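# Cap the marker and leave it on the desk

## Task

Press the cap fully home on the marker so it clicks into place, with the capped marker resting on the desk afterwards. The robot must then release it and back away; the result only counts if nothing the robot holds keeps it in place at the end. The robot toppling over or finishing tilted means failure.

## Robot and tools

Robot: a wheeled cart with two SO101-style arms (left_arm, right_arm), a pan/tilt head carrying head_camera, and a camera on each wrist (left_wrist_camera, right_wrist_camera). The cart spans x = -0.35 to 0.07 m and is 0.53 m wide. Each arm's shoulder pans about a vertical axis at x = -0.060, y = +0.155 (left) or -0.155 m (right); the shoulder sits 0.03 m outward from that axis and 0.89 m high. Link lengths: upper arm 0.116, forearm 0.135, hand 0.162 m. The fixed-jaw tip reaches roughly 0.44 m from its pan axis and cannot get below about 0.55 m above the floor.

Frames: the base frame has its origin on the floor between the drive wheels, x forward, y to the left, z up. The reported left_hand and right_hand positions are in this frame and mark the tip of each fixed jaw, so a gripped item sits next to that point on the moving-jaw side. Hand axes: z runs out along the fingers, y points from the moving jaw toward the fixed jaw. Odometry is the base frame as it was when the scene began; it counts wheel rotation only, so wheel slip shows up as distance. Heading is positive leftward, in -3.142 to 3.142.

execute_actions: argument actions is a list holding one action or none (none just reports state and images). An action may contain base, joints, or both; their motions start together. base holds exactly one key: translate_m, a relative straight drive in metres from the current spot (positive forward, -1.4 to 1.4), or rotate_rad, a relative turn in place in radians (positive counter-clockwise seen from above, -3.2 to 3.2). There is no sideways motion. joints is one dictionary covering both arms and the head, keyed by joint name, each value an absolute target angle in radians. Names and ranges: head_pan_rad -3.2 to 3.2 (0 forward, positive left); head_tilt_rad -0.76 to 1.45 (0 level, positive down); for each arm prefix left_arm_ or right_arm_: shoulder_pan_rad -1.919 to 1.919, shoulder_lift_rad -1.745 to 1.745, elbow_flex_rad -1.69 to 1.58, wrist_flex_rad -1.658 to 1.658, wrist_roll_rad -2.743 to 2.841, gripper_rad 0 to 1.919. Omitted joints may still be driving toward an earlier target. Any unknown key or out-of-range number rejects the whole call. cameras optionally lists head_camera, left_wrist_camera, right_wrist_camera or all; omitted or null gives all, [] gives none. Images come from the end of the call, in the order given by the pictures line.

Joint conventions. Pan: at 0 the left arm points left and the right arm right; positive rotates clockwise from above; straight ahead is +1.571 (left) and -1.571 (right). Bend: lift, elbow and wrist all at 0 means upper arm nearly vertical (tilted 0.24 rad outward) with forearm and fingers horizontal; positive bends downward; the sum of the three is the finger angle below horizontal, 1.571 being pointing down, which requires the forearm no more than 0.08 rad above level. Roll: -1.522 closes the jaws across the arm's plane with the fixed jaw on the left looking outward; 1.619 puts it on the right; 0.049 closes them within the plane, fixed jaw below (level fingers) or nearer the pan axis (fingers down). With level fingers over a surface, keep the fixed jaw on the left, since the hand body then bulges upward rather than down. Gripper opening at tips: 0 gives 0.003 m, 0.3 gives 0.026, 0.6 gives 0.049, 1 gives 0.076, 1.919 gives 0.106. Commanding below the contact angle squeezes; about 0.2 rad below is the maximum useful grip, and going further risks tripping the jaw motor. A holding jaw reads off_target; done means empty or barely gripping.

Stowed pose: shoulder_pan -1.75 (left) or 1.75 (right), shoulder_lift 0.05, elbow_flex 1.35, wrist_flex -1.55, wrist_roll -1.52. To stow, move the two wrist joints first, then the other three; doing it all at once can jam the hand on the cart. Leaving stow, do not move the wrists first. Turning in place with arms stowed needs 0.44 m clear radius; reversing or turning right next to a desk can hook the cart's rear and tip the robot.

Result lines: base_status and joint_status describe how each commanded motion ended. done for the base means the wheels completed their turns. off_target: stopped short, maybe still pushing (load sag, obstruction, or a tripped motor). time_out: target abandoned, holding position. joint command not followed (often with a cause line): a self-collision check blocked that arm's targets (the gripper still moves); such joints say not_followed and may be retried on later actions until valid targets are sent. on_its_own reports motion you did not command. MOTOR HOT warns from 55 °C; an OVER-TEMPERATURE FAULT at 70 °C halts that arm and slackens hot joints, and affected keys read limit_stop_at_motor_heat; resend the targets. A reported stop cancels the remaining motion calls in that reply.

Sag: loaded joints settle below target; compensate by the observed error against gravity. Hand positions can be off by a few centimetres. Overload: a joint held more than about 0.30 rad from target for roughly 2 s trips to 20 % torque; the simulation keeps running while you compose replies. To reset, wait until the reading settles, then command 0.2 rad from the reading on the side away from the offending target (or 0.04 rad beyond the range end, or the end itself for a jaw). To stop a blocked joint pushing, command its current reading. Payload: about 0.4 kg per hand at full reach, 0.7 kg within 0.28 m.

wait(seconds 0 to 10) commands nothing and returns state and images. zoom_image(camera, region [x0, y0, x1, y1] in pixels, top-left origin, at most 504 by 504) enlarges part of that camera's latest full image. read_manual(section, default licences) returns licence text only. finished_scene(scene, 1 or 2) ends the scene irreversibly after the last command holds.

Avoid: dropping or slipping objects, slamming, hard pushes or pulls (pulling on something in front tips the robot most easily), and arms or hands striking or pressing each other, which can end the run.

Each tool is called after "Call:" as name(argument=value, ...) on one line, values as JSON.

## Session

Call:
execute_actions(actions=[])

Scene clock: 0.00 s.
base_odometry: x=+0.000 y=+0.000 heading=+0.000 (m, m, rad; odometry frame)
base_status: not commanded
joint_positions: head_pan_rad=-0.026 head_tilt_rad=+0.031 left_arm_shoulder_pan_rad=-1.731 left_arm_shoulder_lift_rad=+0.094 left_arm_elbow_flex_rad=+1.306 left_arm_wrist_flex_rad=-1.593 left_arm_wrist_roll_rad=-1.531 left_arm_gripper_rad=+1.920 right_arm_shoulder_pan_rad=+1.725 right_arm_shoulder_lift_rad=+0.003 right_arm_elbow_flex_rad=+1.304 right_arm_wrist_flex_rad=-1.484 right_arm_wrist_roll_rad=-1.545 right_arm_gripper_rad=+1.920
joint_status: not commanded
left_hand: x=-0.3100 y=+0.1069 z=+0.9021 quat_wxyz=(-0.065, -0.634, -0.048, +0.769) (m; base frame)
right_hand: x=-0.3151 y=-0.1231 z=+0.9058 quat_wxyz=(-0.051, +0.639, -0.057, -0.765) (m; base frame)
pictures: head_camera, left_wrist_camera, right_wrist_camera
Images, in order (width x height): head_camera 644x476, left_wrist_camera 644x476, right_wrist_camera 644x476.

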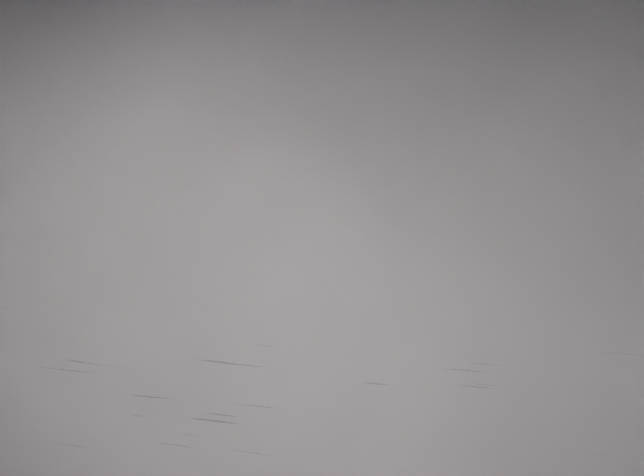

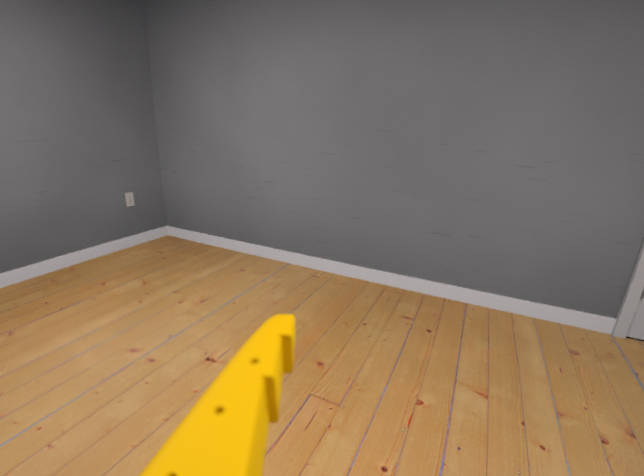

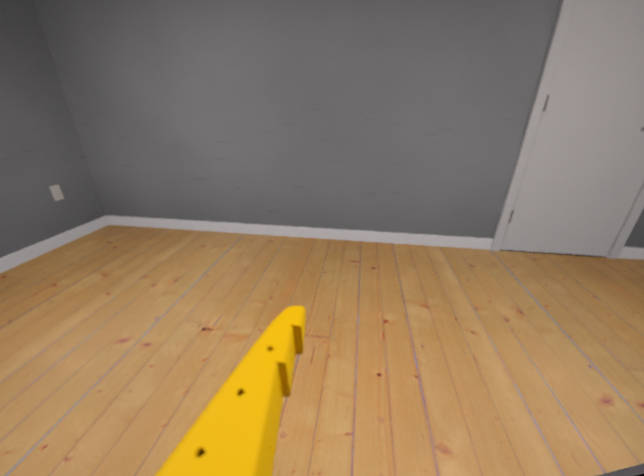

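Call:
execute_actions(actions=[{"joints":{"head_tilt_rad":0.7}}], cameras=["head_camera"])

Scene clock: 2.93 s.
base_odometry: x=+0.000 y=+0.000 heading=+0.000 (m, m, rad; odometry frame)
base_status: not commanded
joint_positions: head_pan_rad=-0.026 head_tilt_rad=+0.694 left_arm_shoulder_pan_rad=-1.731 left_arm_shoulder_lift_rad=+0.094 left_arm_elbow_flex_rad=+1.306 left_arm_wrist_flex_rad=-1.593 left_arm_wrist_roll_rad=-1.531 left_arm_gripper_rad=+1.920 right_arm_shoulder_pan_rad=+1.725 right_arm_shoulder_lift_rad=+0.003 right_arm_elbow_flex_rad=+1.304 right_arm_wrist_flex_rad=-1.484 right_arm_wrist_roll_rad=-1.545 right_arm_gripper_rad=+1.920
joint_status: all done
left_hand: x=-0.3100 y=+0.1069 z=+0.9021 quat_wxyz=(-0.065, -0.634, -0.048, +0.769) (m; base frame)
right_hand: x=-0.3151 y=-0.1231 z=+0.9058 quat_wxyz=(-0.051, +0.639, -0.057, -0.765) (m; base frame)
pictures: head_camera
Images, in order (width x height): head_camera 644x476.

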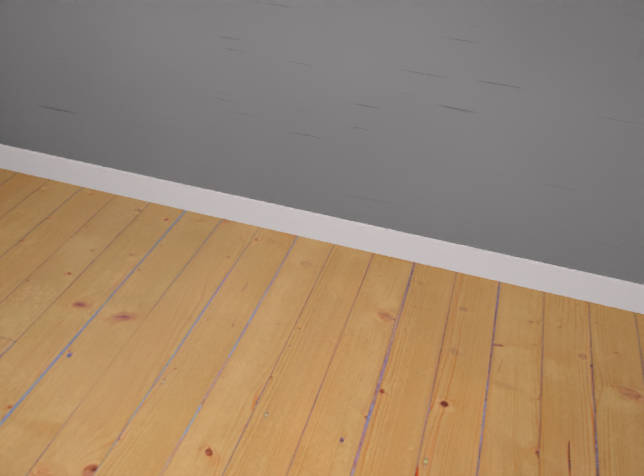

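Call:
execute_actions(actions=[{"joints":{"head_tilt_rad":0.4,"head_pan_rad":1.3}}], cameras=["head_camera"])

Call:
execute_actions(actions=[{"joints":{"head_tilt_rad":0.4,"head_pan_rad":-1.3}}], cameras=["head_camera"])

Scene clock: 7.60 s.
base_odometry: x=+0.000 y=+0.000 heading=+0.000 (m, m, rad; odometry frame)
base_status: not commanded
joint_positions: head_pan_rad=+1.290 head_tilt_rad=+0.413 left_arm_shoulder_pan_rad=-1.731 left_arm_shoulder_lift_rad=+0.094 left_arm_elbow_flex_rad=+1.306 left_arm_wrist_flex_rad=-1.593 left_arm_wrist_roll_rad=-1.531 left_arm_gripper_rad=+1.920 right_arm_shoulder_pan_rad=+1.725 right_arm_shoulder_lift_rad=+0.003 right_arm_elbow_flex_rad=+1.304 right_arm_wrist_flex_rad=-1.484 right_arm_wrist_roll_rad=-1.545 right_arm_gripper_rad=+1.920
joint_status: all done
left_hand: x=-0.3100 y=+0.1069 z=+0.9021 quat_wxyz=(-0.065, -0.634, -0.048, +0.769) (m; base frame)
right_hand: x=-0.3151 y=-0.1231 z=+0.9058 quat_wxyz=(-0.051, +0.639, -0.057, -0.765) (m; base frame)
pictures: head_camera
Images, in order (width x height): head_camera 644x476.

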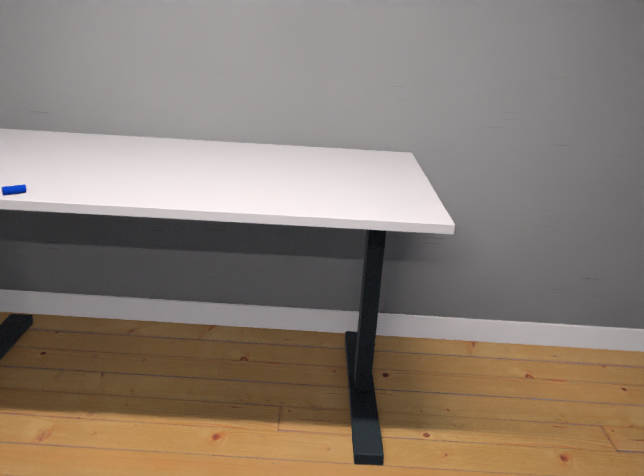

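Scene clock: 10.13 s.
base_odometry: x=+0.000 y=+0.000 heading=+0.000 (m, m, rad; odometry frame)
base_status: not commanded
joint_positions: head_pan_rad=-1.290 head_tilt_rad=+0.413 left_arm_shoulder_pan_rad=-1.731 left_arm_shoulder_lift_rad=+0.094 left_arm_elbow_flex_rad=+1.306 left_arm_wrist_flex_rad=-1.593 left_arm_wrist_roll_rad=-1.531 left_arm_gripper_rad=+1.920 right_arm_shoulder_pan_rad=+1.725 right_arm_shoulder_lift_rad=+0.003 right_arm_elbow_flex_rad=+1.304 right_arm_wrist_flex_rad=-1.484 right_arm_wrist_roll_rad=-1.545 right_arm_gripper_rad=+1.920
joint_status: all done
left_hand: x=-0.3100 y=+0.1069 z=+0.9021 quat_wxyz=(-0.065, -0.634, -0.048, +0.769) (m; base frame)
right_hand: x=-0.3151 y=-0.1231 z=+0.9058 quat_wxyz=(-0.051, +0.639, -0.057, -0.765) (m; base frame)
pictures: head_camera
Images, in order (width x height): head_camera 644x476.

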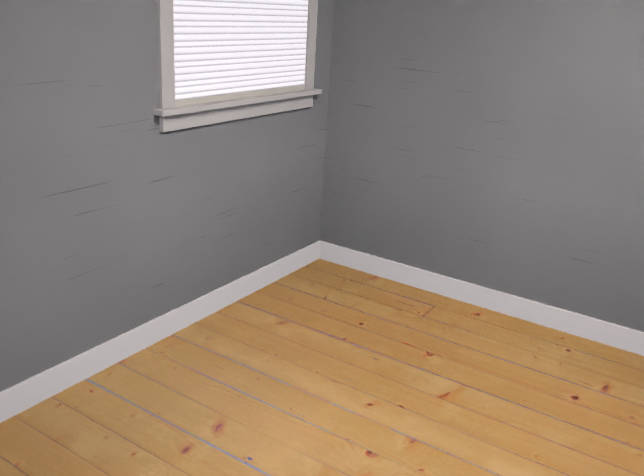

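Call:
execute_actions(actions=[{"base":{"rotate_rad":1.9},"joints":{"head_tilt_rad":0.4,"head_pan_rad":0}}], cameras=["head_camera"])

Scene clock: 15.07 s.
base_odometry: x=-0.001 y=+0.000 heading=+1.899 (m, m, rad; odometry frame)
base_status: done
joint_positions: head_pan_rad=-0.010 head_tilt_rad=+0.413 left_arm_shoulder_pan_rad=-1.731 left_arm_shoulder_lift_rad=+0.094 left_arm_elbow_flex_rad=+1.306 left_arm_wrist_flex_rad=-1.593 left_arm_wrist_roll_rad=-1.531 left_arm_gripper_rad=+1.920 right_arm_shoulder_pan_rad=+1.725 right_arm_shoulder_lift_rad=+0.003 right_arm_elbow_flex_rad=+1.304 right_arm_wrist_flex_rad=-1.484 right_arm_wrist_roll_rad=-1.545 right_arm_gripper_rad=+1.920
joint_status: all done
left_hand: x=-0.3100 y=+0.1069 z=+0.9021 quat_wxyz=(-0.065, -0.634, -0.048, +0.769) (m; base frame)
right_hand: x=-0.3151 y=-0.1231 z=+0.9058 quat_wxyz=(-0.051, +0.639, -0.057, -0.765) (m; base frame)
pictures: head_camera
Images, in order (width x height): head_camera 644x476.

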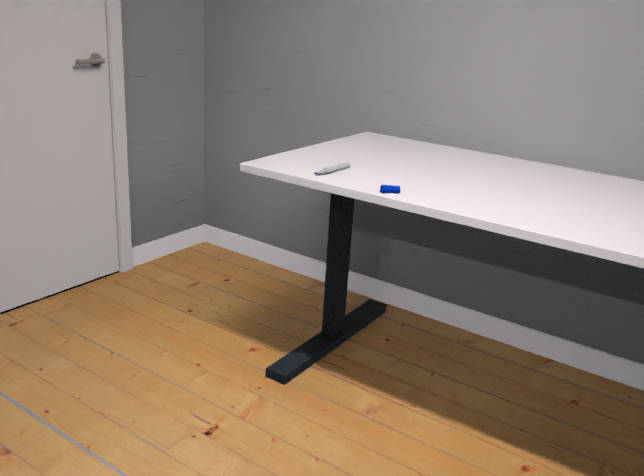

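Call:
execute_actions(actions=[{"base":{"rotate_rad":0.3}}], cameras=[])

Call:
execute_actions(actions=[{"base":{"translate_m":0.98}}], cameras=[])

Call:
execute_actions(actions=[{"base":{"rotate_rad":-1.04},"joints":{"head_tilt_rad":0.65}}], cameras=["head_camera"])

Scene clock: 28.70 s.
base_odometry: x=+0.000 y=-0.001 heading=+2.198 (m, m, rad; odometry frame)
base_status: done
joint_positions: head_pan_rad=-0.010 head_tilt_rad=+0.413 left_arm_shoulder_pan_rad=-1.731 left_arm_shoulder_lift_rad=+0.094 left_arm_elbow_flex_rad=+1.306 left_arm_wrist_flex_rad=-1.593 left_arm_wrist_roll_rad=-1.531 left_arm_gripper_rad=+1.920 right_arm_shoulder_pan_rad=+1.725 right_arm_shoulder_lift_rad=+0.003 right_arm_elbow_flex_rad=+1.304 right_arm_wrist_flex_rad=-1.484 right_arm_wrist_roll_rad=-1.545 right_arm_gripper_rad=+1.920
joint_status: not commanded
left_hand: x=-0.3100 y=+0.1069 z=+0.9021 quat_wxyz=(-0.065, -0.634, -0.048, +0.769) (m; base frame)
right_hand: x=-0.3151 y=-0.1231 z=+0.9058 quat_wxyz=(-0.051, +0.639, -0.057, -0.765) (m; base frame)
pictures: none
No camera images: the call's "cameras" was empty. Leave "cameras" out to get every camera's image.

Scene clock: 34.43 s.
base_odometry: x=-0.577 y=+0.792 heading=+2.198 (m, m, rad; odometry frame)
base_status: done
joint_positions: head_pan_rad=-0.010 head_tilt_rad=+0.413 left_arm_shoulder_pan_rad=-1.731 left_arm_shoulder_lift_rad=+0.094 left_arm_elbow_flex_rad=+1.306 left_arm_wrist_flex_rad=-1.593 left_arm_wrist_roll_rad=-1.531 left_arm_gripper_rad=+1.920 right_arm_shoulder_pan_rad=+1.725 right_arm_shoulder_lift_rad=+0.003 right_arm_elbow_flex_rad=+1.304 right_arm_wrist_flex_rad=-1.484 right_arm_wrist_roll_rad=-1.545 right_arm_gripper_rad=+1.920
joint_status: not commanded
left_hand: x=-0.3100 y=+0.1069 z=+0.9021 quat_wxyz=(-0.065, -0.634, -0.048, +0.769) (m; base frame)
right_hand: x=-0.3151 y=-0.1231 z=+0.9058 quat_wxyz=(-0.051, +0.639, -0.057, -0.765) (m; base frame)
pictures: none
No camera images: the call's "cameras" was empty. Leave "cameras" out to get every camera's image.

Scene clock: 36.43 s.
base_odometry: x=-0.577 y=+0.791 heading=+1.159 (m, m, rad; odometry frame)
base_status: done
joint_positions: head_pan_rad=-0.010 head_tilt_rad=+0.644 left_arm_shoulder_pan_rad=-1.731 left_arm_shoulder_lift_rad=+0.094 left_arm_elbow_flex_rad=+1.306 left_arm_wrist_flex_rad=-1.593 left_arm_wrist_roll_rad=-1.531 left_arm_gripper_rad=+1.920 right_arm_shoulder_pan_rad=+1.725 right_arm_shoulder_lift_rad=+0.003 right_arm_elbow_flex_rad=+1.304 right_arm_wrist_flex_rad=-1.484 right_arm_wrist_roll_rad=-1.545 right_arm_gripper_rad=+1.920
joint_status: all done
left_hand: x=-0.3100 y=+0.1069 z=+0.9021 quat_wxyz=(-0.065, -0.634, -0.048, +0.769) (m; base frame)
right_hand: x=-0.3151 y=-0.1231 z=+0.9058 quat_wxyz=(-0.051, +0.639, -0.057, -0.765) (m; base frame)
pictures: head_camera
Images, in order (width x height): head_camera 644x476.

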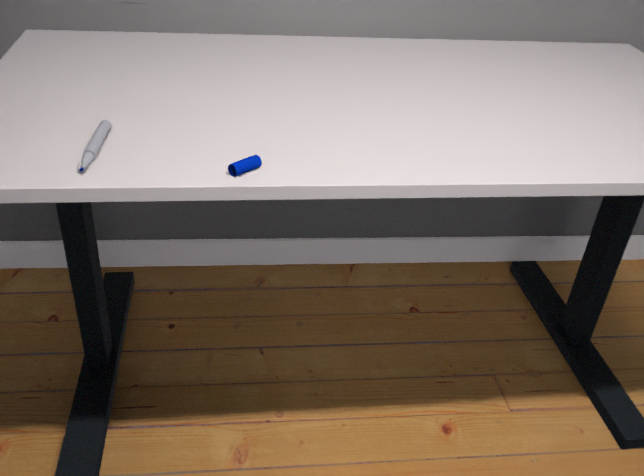

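Call:
execute_actions(actions=[{"base":{"rotate_rad":0.6}}], cameras=[])

Call:
execute_actions(actions=[{"base":{"translate_m":0.40}}], cameras=[])

Call:
execute_actions(actions=[{"base":{"rotate_rad":-0.6},"joints":{"head_tilt_rad":1.0}}], cameras=["head_camera"])

Scene clock: 68.37 s.
base_odometry: x=-0.577 y=+0.791 heading=+1.758 (m, m, rad; odometry frame)
base_status: done
joint_positions: head_pan_rad=-0.010 head_tilt_rad=+0.644 left_arm_shoulder_pan_rad=-1.731 left_arm_shoulder_lift_rad=+0.094 left_arm_elbow_flex_rad=+1.306 left_arm_wrist_flex_rad=-1.593 left_arm_wrist_roll_rad=-1.531 left_arm_gripper_rad=+1.920 right_arm_shoulder_pan_rad=+1.725 right_arm_shoulder_lift_rad=+0.003 right_arm_elbow_flex_rad=+1.304 right_arm_wrist_flex_rad=-1.484 right_arm_wrist_roll_rad=-1.545 right_arm_gripper_rad=+1.920
joint_status: not commanded
left_hand: x=-0.3100 y=+0.1069 z=+0.9021 quat_wxyz=(-0.065, -0.634, -0.048, +0.769) (m; base frame)
right_hand: x=-0.3151 y=-0.1231 z=+0.9058 quat_wxyz=(-0.051, +0.639, -0.057, -0.765) (m; base frame)
pictures: none
No camera images: the call's "cameras" was empty. Leave "cameras" out to get every camera's image.

Scene clock: 71.20 s.
base_odometry: x=-0.653 y=+1.184 heading=+1.761 (m, m, rad; odometry frame)
base_status: done
joint_positions: head_pan_rad=-0.010 head_tilt_rad=+0.644 left_arm_shoulder_pan_rad=-1.731 left_arm_shoulder_lift_rad=+0.094 left_arm_elbow_flex_rad=+1.306 left_arm_wrist_flex_rad=-1.593 left_arm_wrist_roll_rad=-1.531 left_arm_gripper_rad=+1.920 right_arm_shoulder_pan_rad=+1.725 right_arm_shoulder_lift_rad=+0.003 right_arm_elbow_flex_rad=+1.304 right_arm_wrist_flex_rad=-1.484 right_arm_wrist_roll_rad=-1.545 right_arm_gripper_rad=+1.920
joint_status: not commanded
left_hand: x=-0.3100 y=+0.1069 z=+0.9021 quat_wxyz=(-0.065, -0.634, -0.048, +0.769) (m; base frame)
right_hand: x=-0.3151 y=-0.1231 z=+0.9058 quat_wxyz=(-0.051, +0.639, -0.057, -0.765) (m; base frame)
pictures: none
No camera images: the call's "cameras" was empty. Leave "cameras" out to get every camera's image.

Scene clock: 72.67 s.
base_odometry: x=-0.653 y=+1.183 heading=+1.161 (m, m, rad; odometry frame)
base_status: done
joint_positions: head_pan_rad=-0.010 head_tilt_rad=+0.995 left_arm_shoulder_pan_rad=-1.731 left_arm_shoulder_lift_rad=+0.094 left_arm_elbow_flex_rad=+1.306 left_arm_wrist_flex_rad=-1.593 left_arm_wrist_roll_rad=-1.531 left_arm_gripper_rad=+1.920 right_arm_shoulder_pan_rad=+1.725 right_arm_shoulder_lift_rad=+0.003 right_arm_elbow_flex_rad=+1.304 right_arm_wrist_flex_rad=-1.484 right_arm_wrist_roll_rad=-1.545 right_arm_gripper_rad=+1.920
joint_status: all done
left_hand: x=-0.3100 y=+0.1069 z=+0.9021 quat_wxyz=(-0.065, -0.634, -0.048, +0.769) (m; base frame)
right_hand: x=-0.3151 y=-0.1231 z=+0.9058 quat_wxyz=(-0.051, +0.639, -0.057, -0.765) (m; base frame)
pictures: head_camera
Images, in order (width x height): head_camera 644x476.

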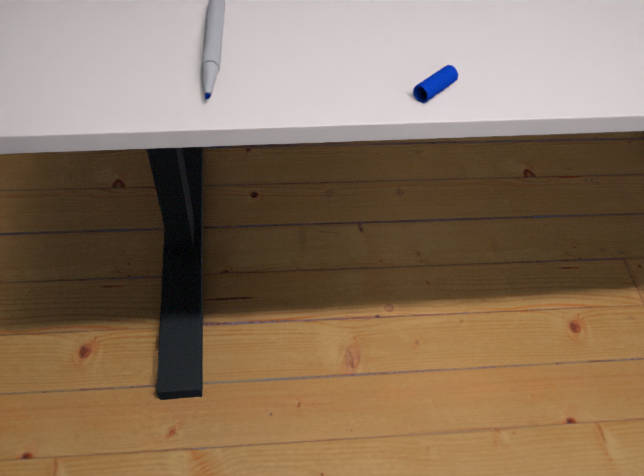

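Call:
execute_actions(actions=[{"joints":{"left_arm_shoulder_pan_rad":1.5,"left_arm_shoulder_lift_rad":-0.2,"left_arm_elbow_flex_rad":0.2,"right_arm_shoulder_pan_rad":-1.5,"right_arm_shoulder_lift_rad":-0.2,"right_arm_elbow_flex_rad":0.2}}], cameras=[])

Call:
execute_actions(actions=[{"base":{"translate_m":0.3},"joints":{"left_arm_wrist_flex_rad":1.2,"right_arm_wrist_flex_rad":1.2,"head_tilt_rad":1.2,"left_arm_gripper_rad":0.8,"right_arm_gripper_rad":0.8}}])

Scene clock: 85.70 s.
base_odometry: x=-0.653 y=+1.183 heading=+1.161 (m, m, rad; odometry frame)
base_status: not commanded
joint_positions: head_pan_rad=-0.010 head_tilt_rad=+0.995 left_arm_shoulder_pan_rad=+1.489 left_arm_shoulder_lift_rad=-0.169 left_arm_elbow_flex_rad=+0.236 left_arm_wrist_flex_rad=-1.593 left_arm_wrist_roll_rad=-1.531 left_arm_gripper_rad=+1.920 right_arm_shoulder_pan_rad=-1.490 right_arm_shoulder_lift_rad=-0.163 right_arm_elbow_flex_rad=+0.235 right_arm_wrist_flex_rad=-1.484 right_arm_wrist_roll_rad=-1.545 right_arm_gripper_rad=+1.920
joint_status: all done
left_hand: x=+0.1201 y=+0.1775 z=+1.1662 quat_wxyz=(+0.999, -0.001, +0.022, +0.045) (m; base frame)
right_hand: x=+0.1402 y=-0.1635 z=+1.1636 quat_wxyz=(+0.996, +0.004, +0.080, -0.029) (m; base frame)
pictures: none
No camera images: the call's "cameras" was empty. Leave "cameras" out to get every camera's image.

Scene clock: 88.27 s.
base_odometry: x=-0.533 y=+1.458 heading=+1.159 (m, m, rad; odometry frame)
base_status: done
joint_positions: head_pan_rad=-0.010 head_tilt_rad=+1.195 left_arm_shoulder_pan_rad=+1.489 left_arm_shoulder_lift_rad=-0.170 left_arm_elbow_flex_rad=+0.234 left_arm_wrist_flex_rad=+1.191 left_arm_wrist_roll_rad=-1.531 left_arm_gripper_rad=+0.809 right_arm_shoulder_pan_rad=-1.490 right_arm_shoulder_lift_rad=-0.165 right_arm_elbow_flex_rad=+0.235 right_arm_wrist_flex_rad=+1.195 right_arm_wrist_roll_rad=-1.545 right_arm_gripper_rad=+0.808
joint_status: all done
left_hand: x=+0.1622 y=+0.1809 z=+0.8537 quat_wxyz=(+0.157, -0.036, +0.987, +0.007) (m; base frame)
right_hand: x=+0.1626 y=-0.1653 z=+0.8522 quat_wxyz=(+0.152, +0.051, +0.987, -0.004) (m; base frame)
pictures: head_camera, left_wrist_camera, right_wrist_camera
Images, in order (width x height): head_camera 644x476, left_wrist_camera 644x476, right_wrist_camera 644x476.

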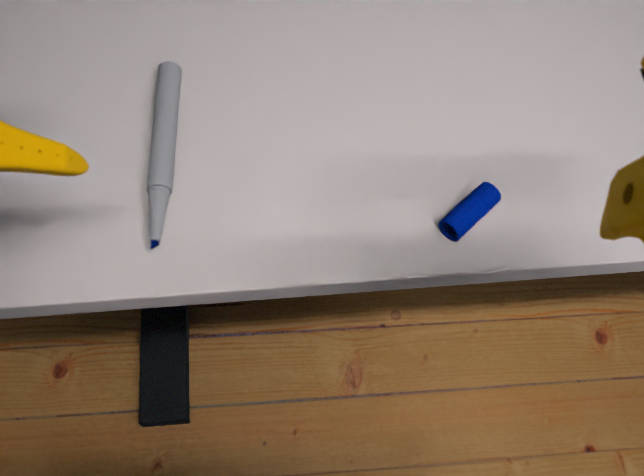

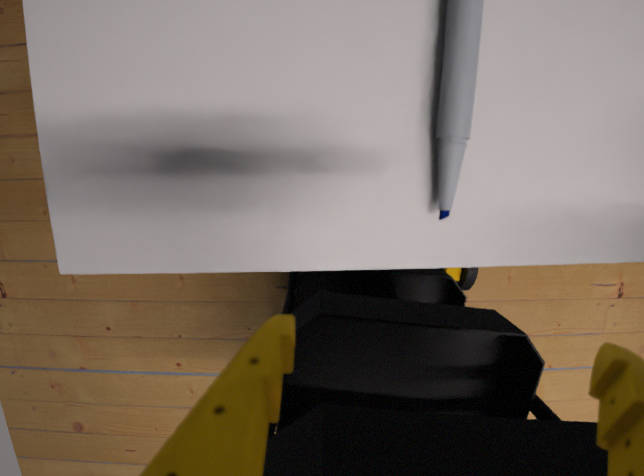

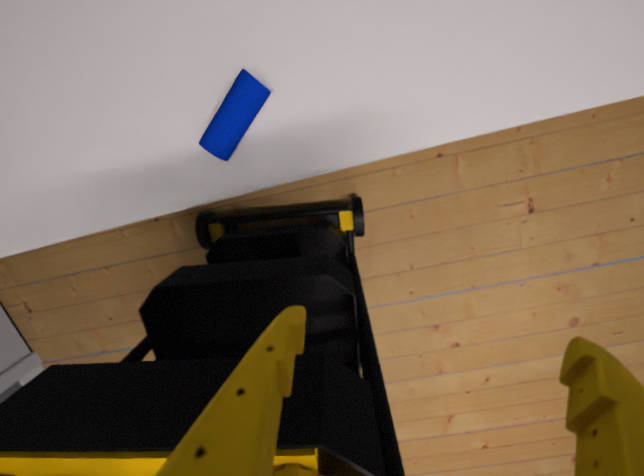

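Call:
execute_actions(actions=[{"base":{"translate_m":0.07},"joints":{"left_arm_shoulder_pan_rad":1.57,"left_arm_shoulder_lift_rad":0.58,"left_arm_elbow_flex_rad":-0.36,"left_arm_wrist_flex_rad":1.0,"left_arm_wrist_roll_rad":-1.522,"right_arm_shoulder_pan_rad":-1.70,"right_arm_shoulder_lift_rad":0.03,"right_arm_elbow_flex_rad":0.455,"right_arm_wrist_flex_rad":0.9,"right_arm_wrist_roll_rad":0.70,"left_arm_gripper_rad":0.6,"right_arm_gripper_rad":0.6}}])

Scene clock: 124.60 s.
base_odometry: x=-0.505 y=+1.522 heading=+1.159 (m, m, rad; odometry frame)
base_status: done
joint_positions: head_pan_rad=-0.010 head_tilt_rad=+1.195 left_arm_shoulder_pan_rad=+1.558 left_arm_shoulder_lift_rad=+0.594 left_arm_elbow_flex_rad=-0.321 left_arm_wrist_flex_rad=+1.015 left_arm_wrist_roll_rad=-1.531 left_arm_gripper_rad=+0.609 right_arm_shoulder_pan_rad=-1.689 right_arm_shoulder_lift_rad=+0.038 right_arm_elbow_flex_rad=+0.459 right_arm_wrist_flex_rad=+0.909 right_arm_wrist_roll_rad=+0.690 right_arm_gripper_rad=+0.608
joint_status: all done
left_hand: x=+0.2326 y=+0.1664 z=+0.7862 quat_wxyz=(+0.141, -0.002, +0.990, +0.002) (m; base frame)
right_hand: x=+0.1430 y=-0.1360 z=+0.7863 quat_wxyz=(+0.041, -0.916, +0.393, -0.071) (m; base frame)
pictures: head_camera, left_wrist_camera, right_wrist_camera
Images, in order (width x height): head_camera 644x476, left_wrist_camera 644x476, right_wrist_camera 644x476.

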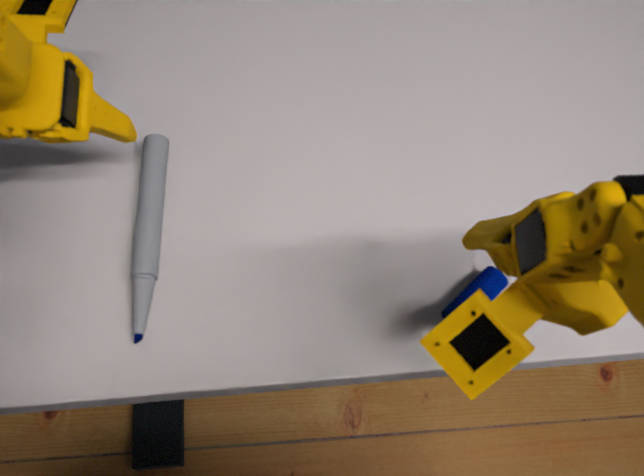

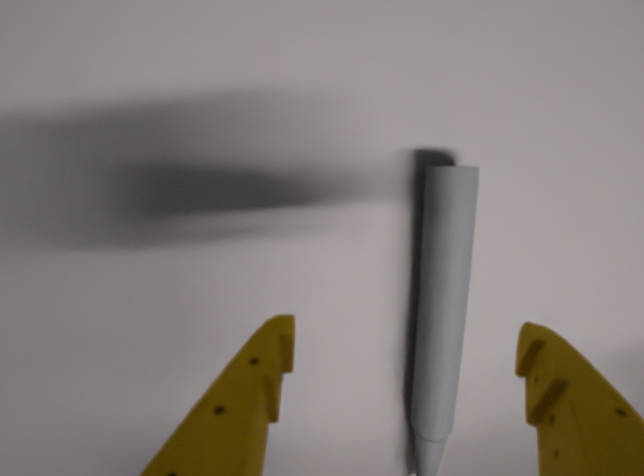

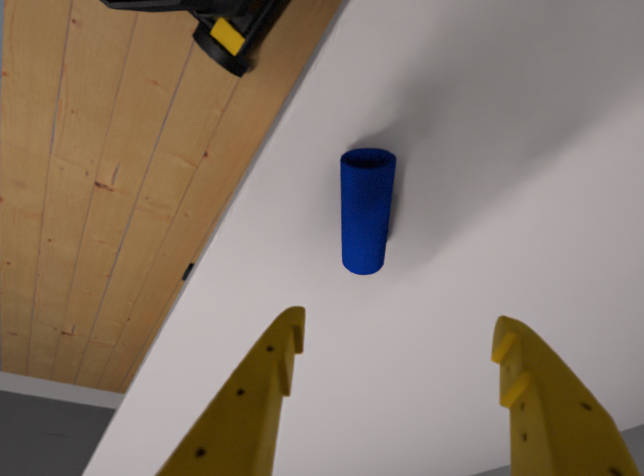

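Call:
execute_actions(actions=[{"joints":{"left_arm_shoulder_pan_rad":1.68,"left_arm_shoulder_lift_rad":0.46,"left_arm_elbow_flex_rad":0.11,"left_arm_wrist_flex_rad":0.67,"left_arm_wrist_roll_rad":-1.50,"right_arm_shoulder_lift_rad":0.20,"right_arm_elbow_flex_rad":0.535,"right_arm_wrist_flex_rad":0.65}}])

Scene clock: 137.70 s.
base_odometry: x=-0.505 y=+1.522 heading=+1.159 (m, m, rad; odometry frame)
base_status: not commanded
joint_positions: head_pan_rad=-0.010 head_tilt_rad=+1.195 left_arm_shoulder_pan_rad=+1.669 left_arm_shoulder_lift_rad=+0.509 left_arm_elbow_flex_rad=+0.113 left_arm_wrist_flex_rad=+0.683 left_arm_wrist_roll_rad=-1.508 left_arm_gripper_rad=+0.609 right_arm_shoulder_pan_rad=-1.689 right_arm_shoulder_lift_rad=+0.208 right_arm_elbow_flex_rad=+0.537 right_arm_wrist_flex_rad=+0.658 right_arm_wrist_roll_rad=+0.690 right_arm_gripper_rad=+0.608
joint_status: all done
left_hand: x=+0.2036 y=+0.1369 z=+0.7493 quat_wxyz=(+0.132, +0.041, +0.990, -0.007) (m; base frame)
right_hand: x=+0.1435 y=-0.1359 z=+0.7513 quat_wxyz=(+0.042, -0.916, +0.393, -0.072) (m; base frame)
pictures: head_camera, left_wrist_camera, right_wrist_camera
Images, in order (width x height): head_camera 644x476, left_wrist_camera 644x476, right_wrist_camera 644x476.

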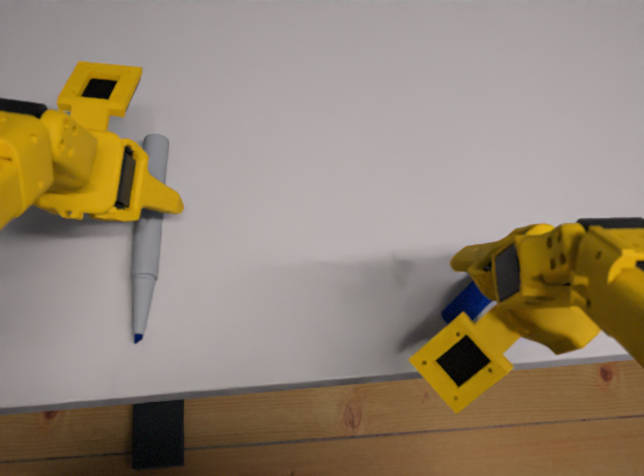

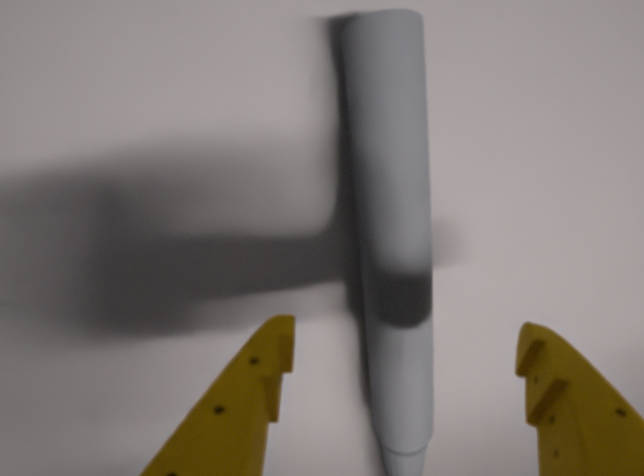

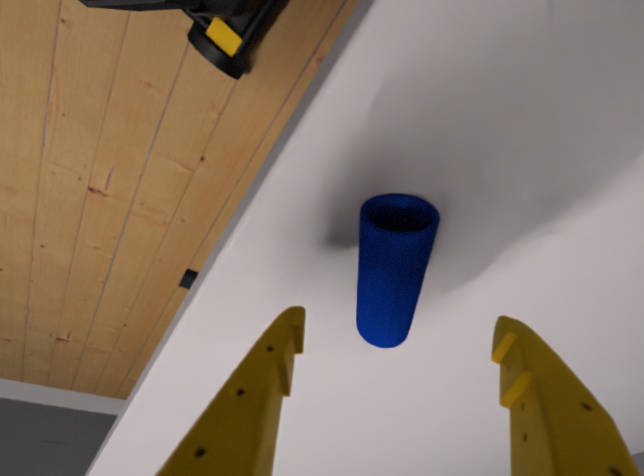

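Call:
execute_actions(actions=[{"joints":{"left_arm_shoulder_lift_rad":0.62,"left_arm_elbow_flex_rad":0.12,"left_arm_wrist_flex_rad":0.535,"left_arm_wrist_roll_rad":-1.40,"right_arm_shoulder_lift_rad":0.386,"right_arm_elbow_flex_rad":0.48,"right_arm_wrist_flex_rad":0.49}}])

Scene clock: 144.13 s.
base_odometry: x=-0.505 y=+1.522 heading=+1.159 (m, m, rad; odometry frame)
base_status: not commanded
joint_positions: head_pan_rad=-0.010 head_tilt_rad=+1.195 left_arm_shoulder_pan_rad=+1.669 left_arm_shoulder_lift_rad=+0.630 left_arm_elbow_flex_rad=+0.122 left_arm_wrist_flex_rad=+0.550 left_arm_wrist_roll_rad=-1.408 left_arm_gripper_rad=+0.609 right_arm_shoulder_pan_rad=-1.689 right_arm_shoulder_lift_rad=+0.375 right_arm_elbow_flex_rad=+0.491 right_arm_wrist_flex_rad=+0.503 right_arm_wrist_roll_rad=+0.690 right_arm_gripper_rad=+0.608
joint_status: all done
left_hand: x=+0.2024 y=+0.1369 z=+0.7249 quat_wxyz=(+0.133, -0.008, +0.991, -0.014) (m; base frame)
right_hand: x=+0.1541 y=-0.1347 z=+0.7305 quat_wxyz=(+0.050, -0.914, +0.392, -0.087) (m; base frame)
pictures: head_camera, left_wrist_camera, right_wrist_camera
Images, in order (width x height): head_camera 644x476, left_wrist_camera 644x476, right_wrist_camera 644x476.

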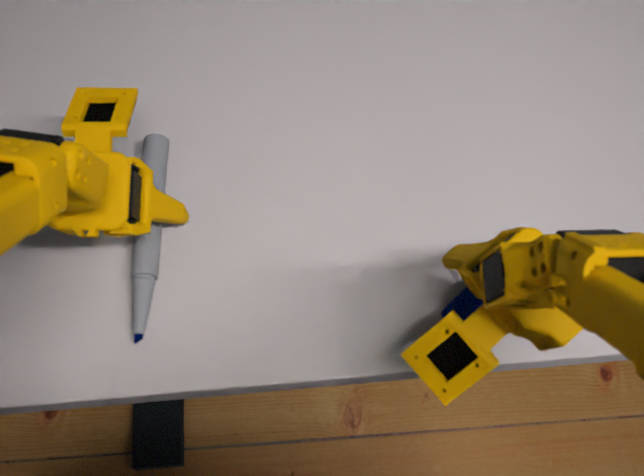

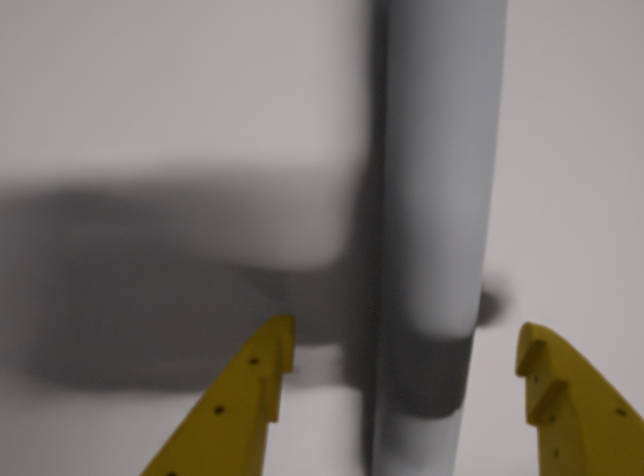

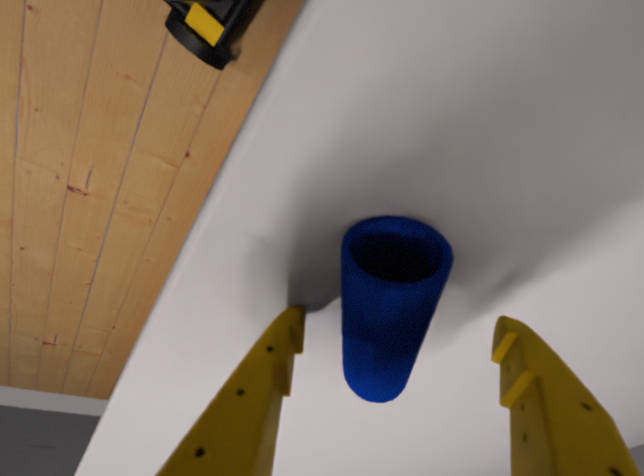

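Call:
execute_actions(actions=[{"joints":{"left_arm_shoulder_pan_rad":1.72,"left_arm_shoulder_lift_rad":0.655,"left_arm_wrist_flex_rad":0.505,"right_arm_shoulder_lift_rad":0.36,"right_arm_gripper_rad":0.08}}], cameras=["left_wrist_camera","right_wrist_camera"])

Call:
execute_actions(actions=[{"joints":{"left_arm_gripper_rad":0.05}}])

Scene clock: 151.07 s.
base_odometry: x=-0.505 y=+1.522 heading=+1.159 (m, m, rad; odometry frame)
base_status: not commanded
joint_positions: head_pan_rad=-0.010 head_tilt_rad=+1.195 left_arm_shoulder_pan_rad=+1.701 left_arm_shoulder_lift_rad=+0.652 left_arm_elbow_flex_rad=+0.122 left_arm_wrist_flex_rad=+0.515 left_arm_wrist_roll_rad=-1.408 left_arm_gripper_rad=+0.609 right_arm_shoulder_pan_rad=-1.689 right_arm_shoulder_lift_rad=+0.374 right_arm_elbow_flex_rad=+0.491 right_arm_wrist_flex_rad=+0.501 right_arm_wrist_roll_rad=+0.690 right_arm_gripper_rad=+0.217
joint_status: left_arm_shoulder_pan_rad off_target (ended at +1.700, target +1.720); right_arm_gripper_rad off_target (ended at +0.217, target +0.080); the others done
left_hand: x=+0.2034 y=+0.1283 z=+0.7214 quat_wxyz=(+0.140, +0.008, +0.990, -0.017) (m; base frame)
right_hand: x=+0.1546 y=-0.1346 z=+0.7308 quat_wxyz=(+0.051, -0.914, +0.392, -0.088) (m; base frame)
pictures: left_wrist_camera, right_wrist_camera
Images, in order (width x height): left_wrist_camera 644x476, right_wrist_camera 644x476.

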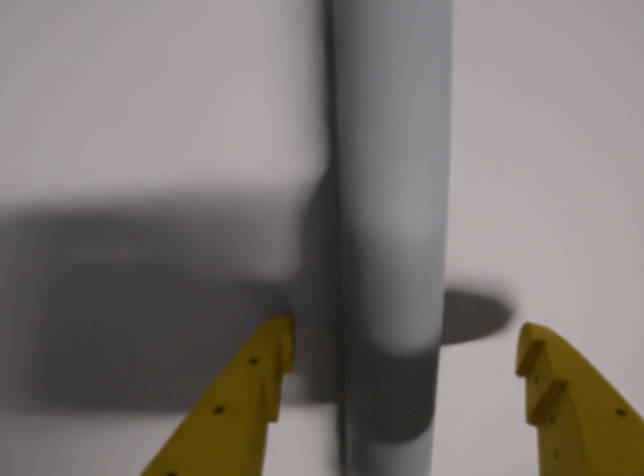

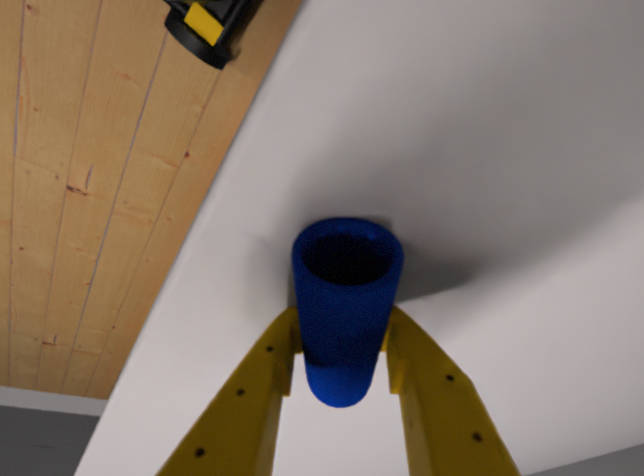

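Scene clock: 151.87 s.
base_odometry: x=-0.505 y=+1.522 heading=+1.159 (m, m, rad; odometry frame)
base_status: not commanded
joint_positions: head_pan_rad=-0.010 head_tilt_rad=+1.195 left_arm_shoulder_pan_rad=+1.715 left_arm_shoulder_lift_rad=+0.652 left_arm_elbow_flex_rad=+0.122 left_arm_wrist_flex_rad=+0.512 left_arm_wrist_roll_rad=-1.406 left_arm_gripper_rad=+0.203 right_arm_shoulder_pan_rad=-1.689 right_arm_shoulder_lift_rad=+0.374 right_arm_elbow_flex_rad=+0.491 right_arm_wrist_flex_rad=+0.501 right_arm_wrist_roll_rad=+0.690 right_arm_gripper_rad=+0.217
joint_status: left_arm_gripper_rad off_target (ended at +0.203, target +0.050)
left_hand: x=+0.2035 y=+0.1246 z=+0.7216 quat_wxyz=(+0.141, +0.014, +0.990, -0.018) (m; base frame)
right_hand: x=+0.1546 y=-0.1346 z=+0.7308 quat_wxyz=(+0.051, -0.914, +0.392, -0.088) (m; base frame)
pictures: head_camera, left_wrist_camera, right_wrist_camera
Images, in order (width x height): head_camera 644x476, left_wrist_camera 644x476, right_wrist_camera 644x476.

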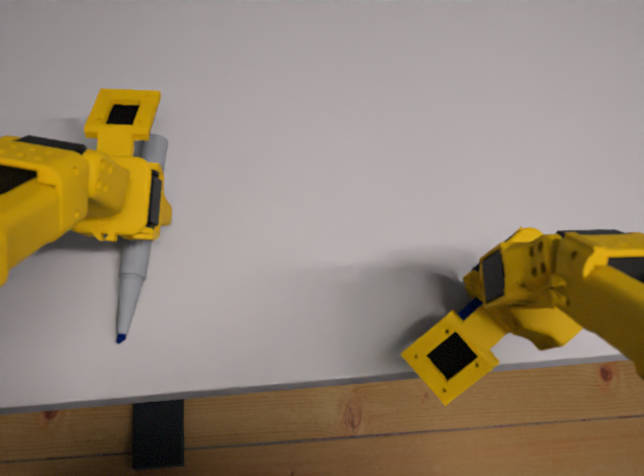

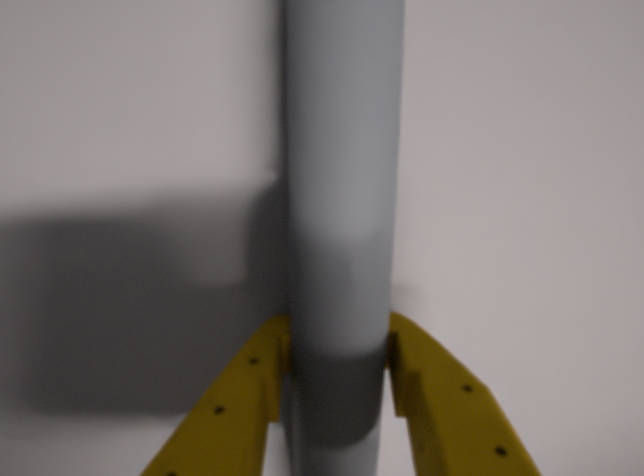

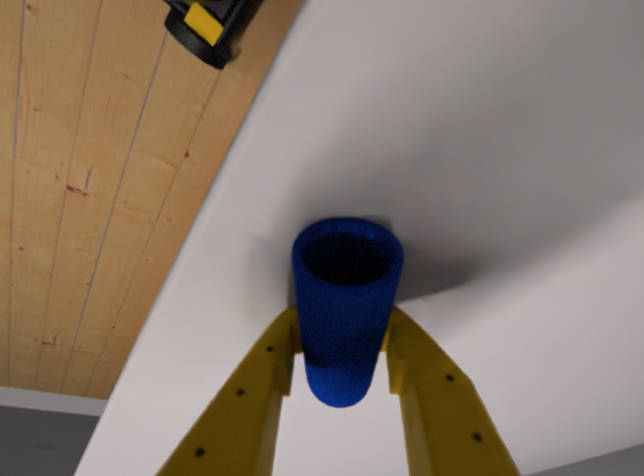

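Call:
execute_actions(actions=[{"joints":{"left_arm_shoulder_lift_rad":0.0,"right_arm_shoulder_lift_rad":-0.1,"left_arm_gripper_rad":0.02,"right_arm_gripper_rad":0.04}}], cameras=[])

Call:
execute_actions(actions=[{"base":{"translate_m":-0.13},"joints":{"left_arm_shoulder_pan_rad":1.45,"left_arm_wrist_flex_rad":-0.44,"left_arm_wrist_roll_rad":-1.522,"right_arm_wrist_roll_rad":-1.522,"right_arm_wrist_flex_rad":-0.3,"right_arm_shoulder_pan_rad":-1.9,"head_tilt_rad":0.9}}])

Scene clock: 171.23 s.
base_odometry: x=-0.505 y=+1.522 heading=+1.159 (m, m, rad; odometry frame)
base_status: not commanded
joint_positions: head_pan_rad=-0.010 head_tilt_rad=+1.195 left_arm_shoulder_pan_rad=+1.715 left_arm_shoulder_lift_rad=+0.047 left_arm_elbow_flex_rad=+0.127 left_arm_wrist_flex_rad=+0.512 left_arm_wrist_roll_rad=-1.406 left_arm_gripper_rad=+0.201 right_arm_shoulder_pan_rad=-1.689 right_arm_shoulder_lift_rad=-0.056 right_arm_elbow_flex_rad=+0.491 right_arm_wrist_flex_rad=+0.501 right_arm_wrist_roll_rad=+0.690 right_arm_gripper_rad=+0.214
joint_status: left_arm_gripper_rad off_target (ended at +0.201, target +0.020); right_arm_gripper_rad off_target (ended at +0.214, target +0.040); the others done
left_hand: x=+0.2588 y=+0.1166 z=+0.8843 quat_wxyz=(+0.425, +0.013, +0.904, -0.055) (m; base frame)
right_hand: x=+0.2054 y=-0.1286 z=+0.8227 quat_wxyz=(+0.156, -0.873, +0.375, -0.270) (m; base frame)
pictures: none
No camera images: the call's "cameras" was empty. Leave "cameras" out to get every camera's image.

Scene clock: 173.70 s.
base_odometry: x=-0.557 y=+1.403 heading=+1.159 (m, m, rad; odometry frame)
base_status: done
joint_positions: head_pan_rad=-0.010 head_tilt_rad=+0.915 left_arm_shoulder_pan_rad=+1.461 left_arm_shoulder_lift_rad=+0.047 left_arm_elbow_flex_rad=+0.128 left_arm_wrist_flex_rad=-0.418 left_arm_wrist_roll_rad=-1.514 left_arm_gripper_rad=+0.201 right_arm_shoulder_pan_rad=-1.889 right_arm_shoulder_lift_rad=-0.056 right_arm_elbow_flex_rad=+0.491 right_arm_wrist_flex_rad=-0.284 right_arm_wrist_roll_rad=-1.513 right_arm_gripper_rad=+0.214
joint_status: all done
left_hand: x=+0.2904 y=+0.2012 z=+1.0249 quat_wxyz=(+0.786, -0.036, +0.615, +0.040) (m; base frame)
right_hand: x=+0.2560 y=-0.0429 z=+0.9312 quat_wxyz=(+0.644, -0.124, +0.749, +0.100) (m; base frame)
pictures: head_camera, left_wrist_camera, right_wrist_camera
Images, in order (width x height): head_camera 644x476, left_wrist_camera 644x476, right_wrist_camera 644x476.

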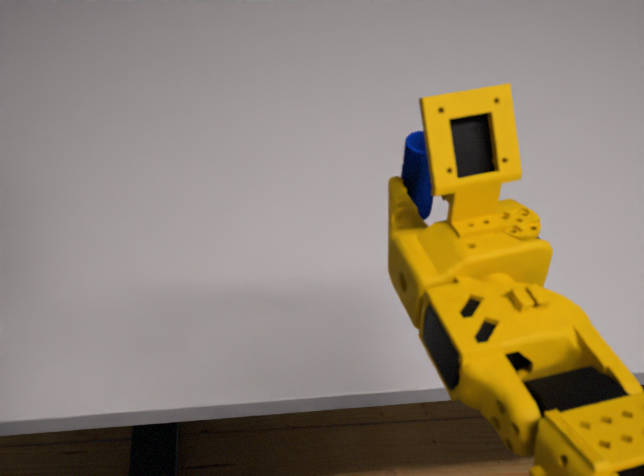

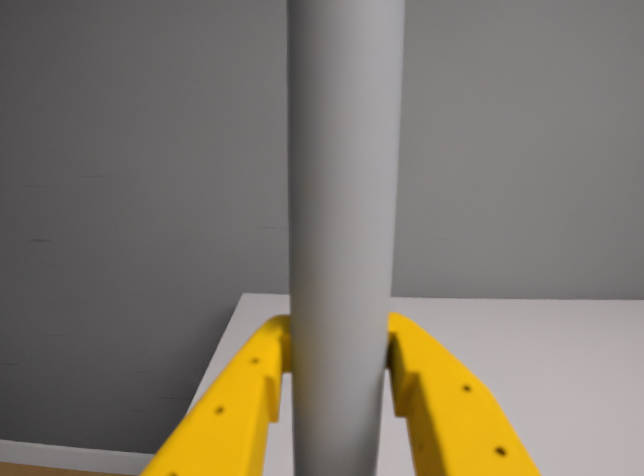

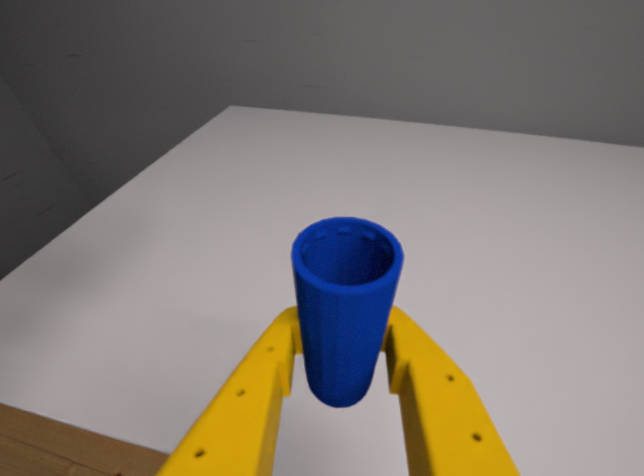

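Call:
execute_actions(actions=[{"joints":{"right_arm_shoulder_lift_rad":1.18,"right_arm_elbow_flex_rad":-0.16,"right_arm_wrist_flex_rad":-0.965}}], cameras=["head_camera","right_wrist_camera"])

Scene clock: 181.57 s.
base_odometry: x=-0.557 y=+1.403 heading=+1.159 (m, m, rad; odometry frame)
base_status: not commanded
joint_positions: head_pan_rad=-0.010 head_tilt_rad=+0.915 left_arm_shoulder_pan_rad=+1.461 left_arm_shoulder_lift_rad=+0.047 left_arm_elbow_flex_rad=+0.128 left_arm_wrist_flex_rad=-0.418 left_arm_wrist_roll_rad=-1.514 left_arm_gripper_rad=+0.201 right_arm_shoulder_pan_rad=-1.889 right_arm_shoulder_lift_rad=+1.202 right_arm_elbow_flex_rad=-0.130 right_arm_wrist_flex_rad=-0.948 right_arm_wrist_roll_rad=-1.513 right_arm_gripper_rad=+0.214
joint_status: all done
left_hand: x=+0.2904 y=+0.2012 z=+1.0249 quat_wxyz=(+0.786, -0.036, +0.615, +0.040) (m; base frame)
right_hand: x=+0.2927 y=-0.0308 z=+0.7723 quat_wxyz=(+0.654, -0.122, +0.740, +0.102) (m; base frame)
pictures: head_camera, right_wrist_camera
Images, in order (width x height): head_camera 644x476, right_wrist_camera 644x476.

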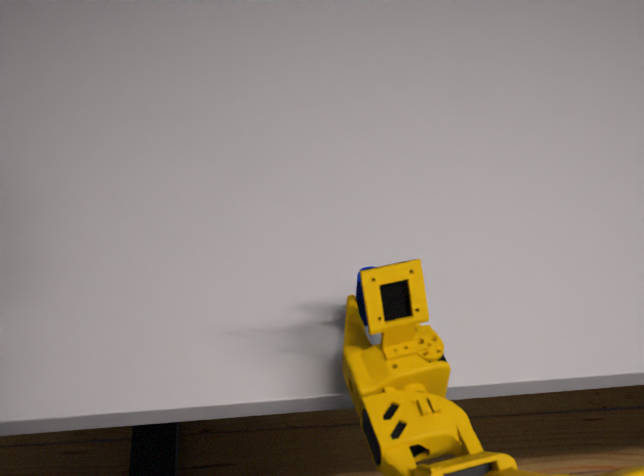

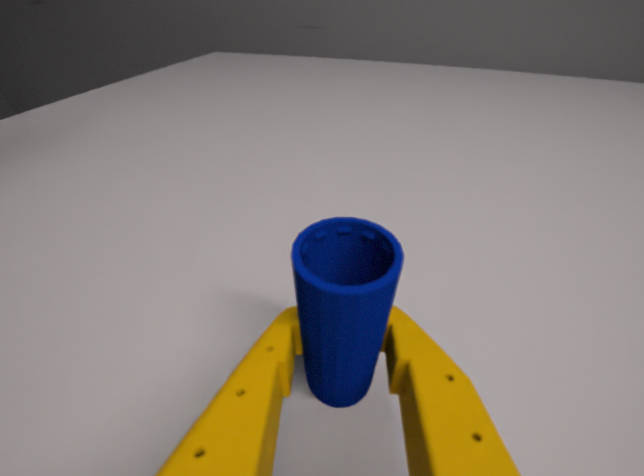

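Call:
execute_actions(actions=[{"joints":{"right_arm_shoulder_lift_rad":1.24,"right_arm_wrist_flex_rad":-1.02}}], cameras=["head_camera","right_wrist_camera"])

Scene clock: 185.60 s.
base_odometry: x=-0.557 y=+1.403 heading=+1.159 (m, m, rad; odometry frame)
base_status: not commanded
joint_positions: head_pan_rad=-0.010 head_tilt_rad=+0.915 left_arm_shoulder_pan_rad=+1.461 left_arm_shoulder_lift_rad=+0.047 left_arm_elbow_flex_rad=+0.128 left_arm_wrist_flex_rad=-0.418 left_arm_wrist_roll_rad=-1.514 left_arm_gripper_rad=+0.201 right_arm_shoulder_pan_rad=-1.889 right_arm_shoulder_lift_rad=+1.262 right_arm_elbow_flex_rad=-0.131 right_arm_wrist_flex_rad=-1.003 right_arm_wrist_roll_rad=-1.513 right_arm_gripper_rad=+0.214
joint_status: all done
left_hand: x=+0.2904 y=+0.2012 z=+1.0249 quat_wxyz=(+0.786, -0.036, +0.615, +0.040) (m; base frame)
right_hand: x=+0.2867 y=-0.0328 z=+0.7610 quat_wxyz=(+0.653, -0.122, +0.741, +0.101) (m; base frame)
pictures: head_camera, right_wrist_camera
Images, in order (width x height): head_camera 644x476, right_wrist_camera 644x476.

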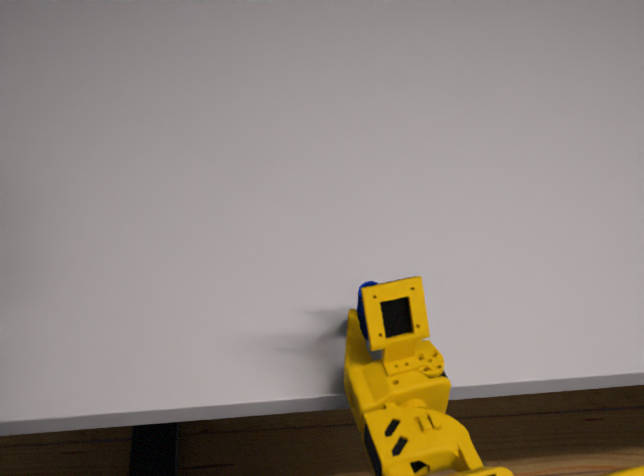

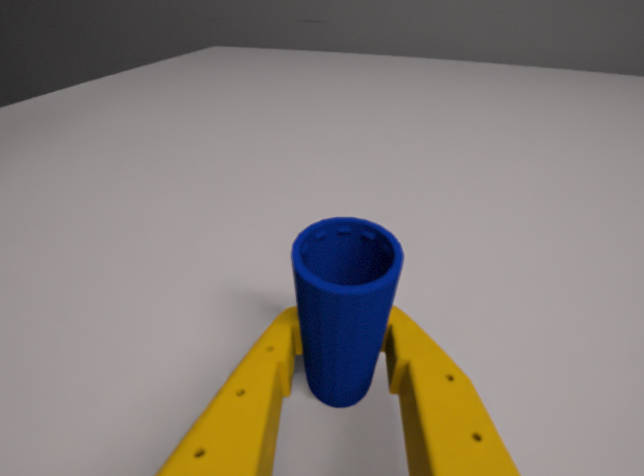

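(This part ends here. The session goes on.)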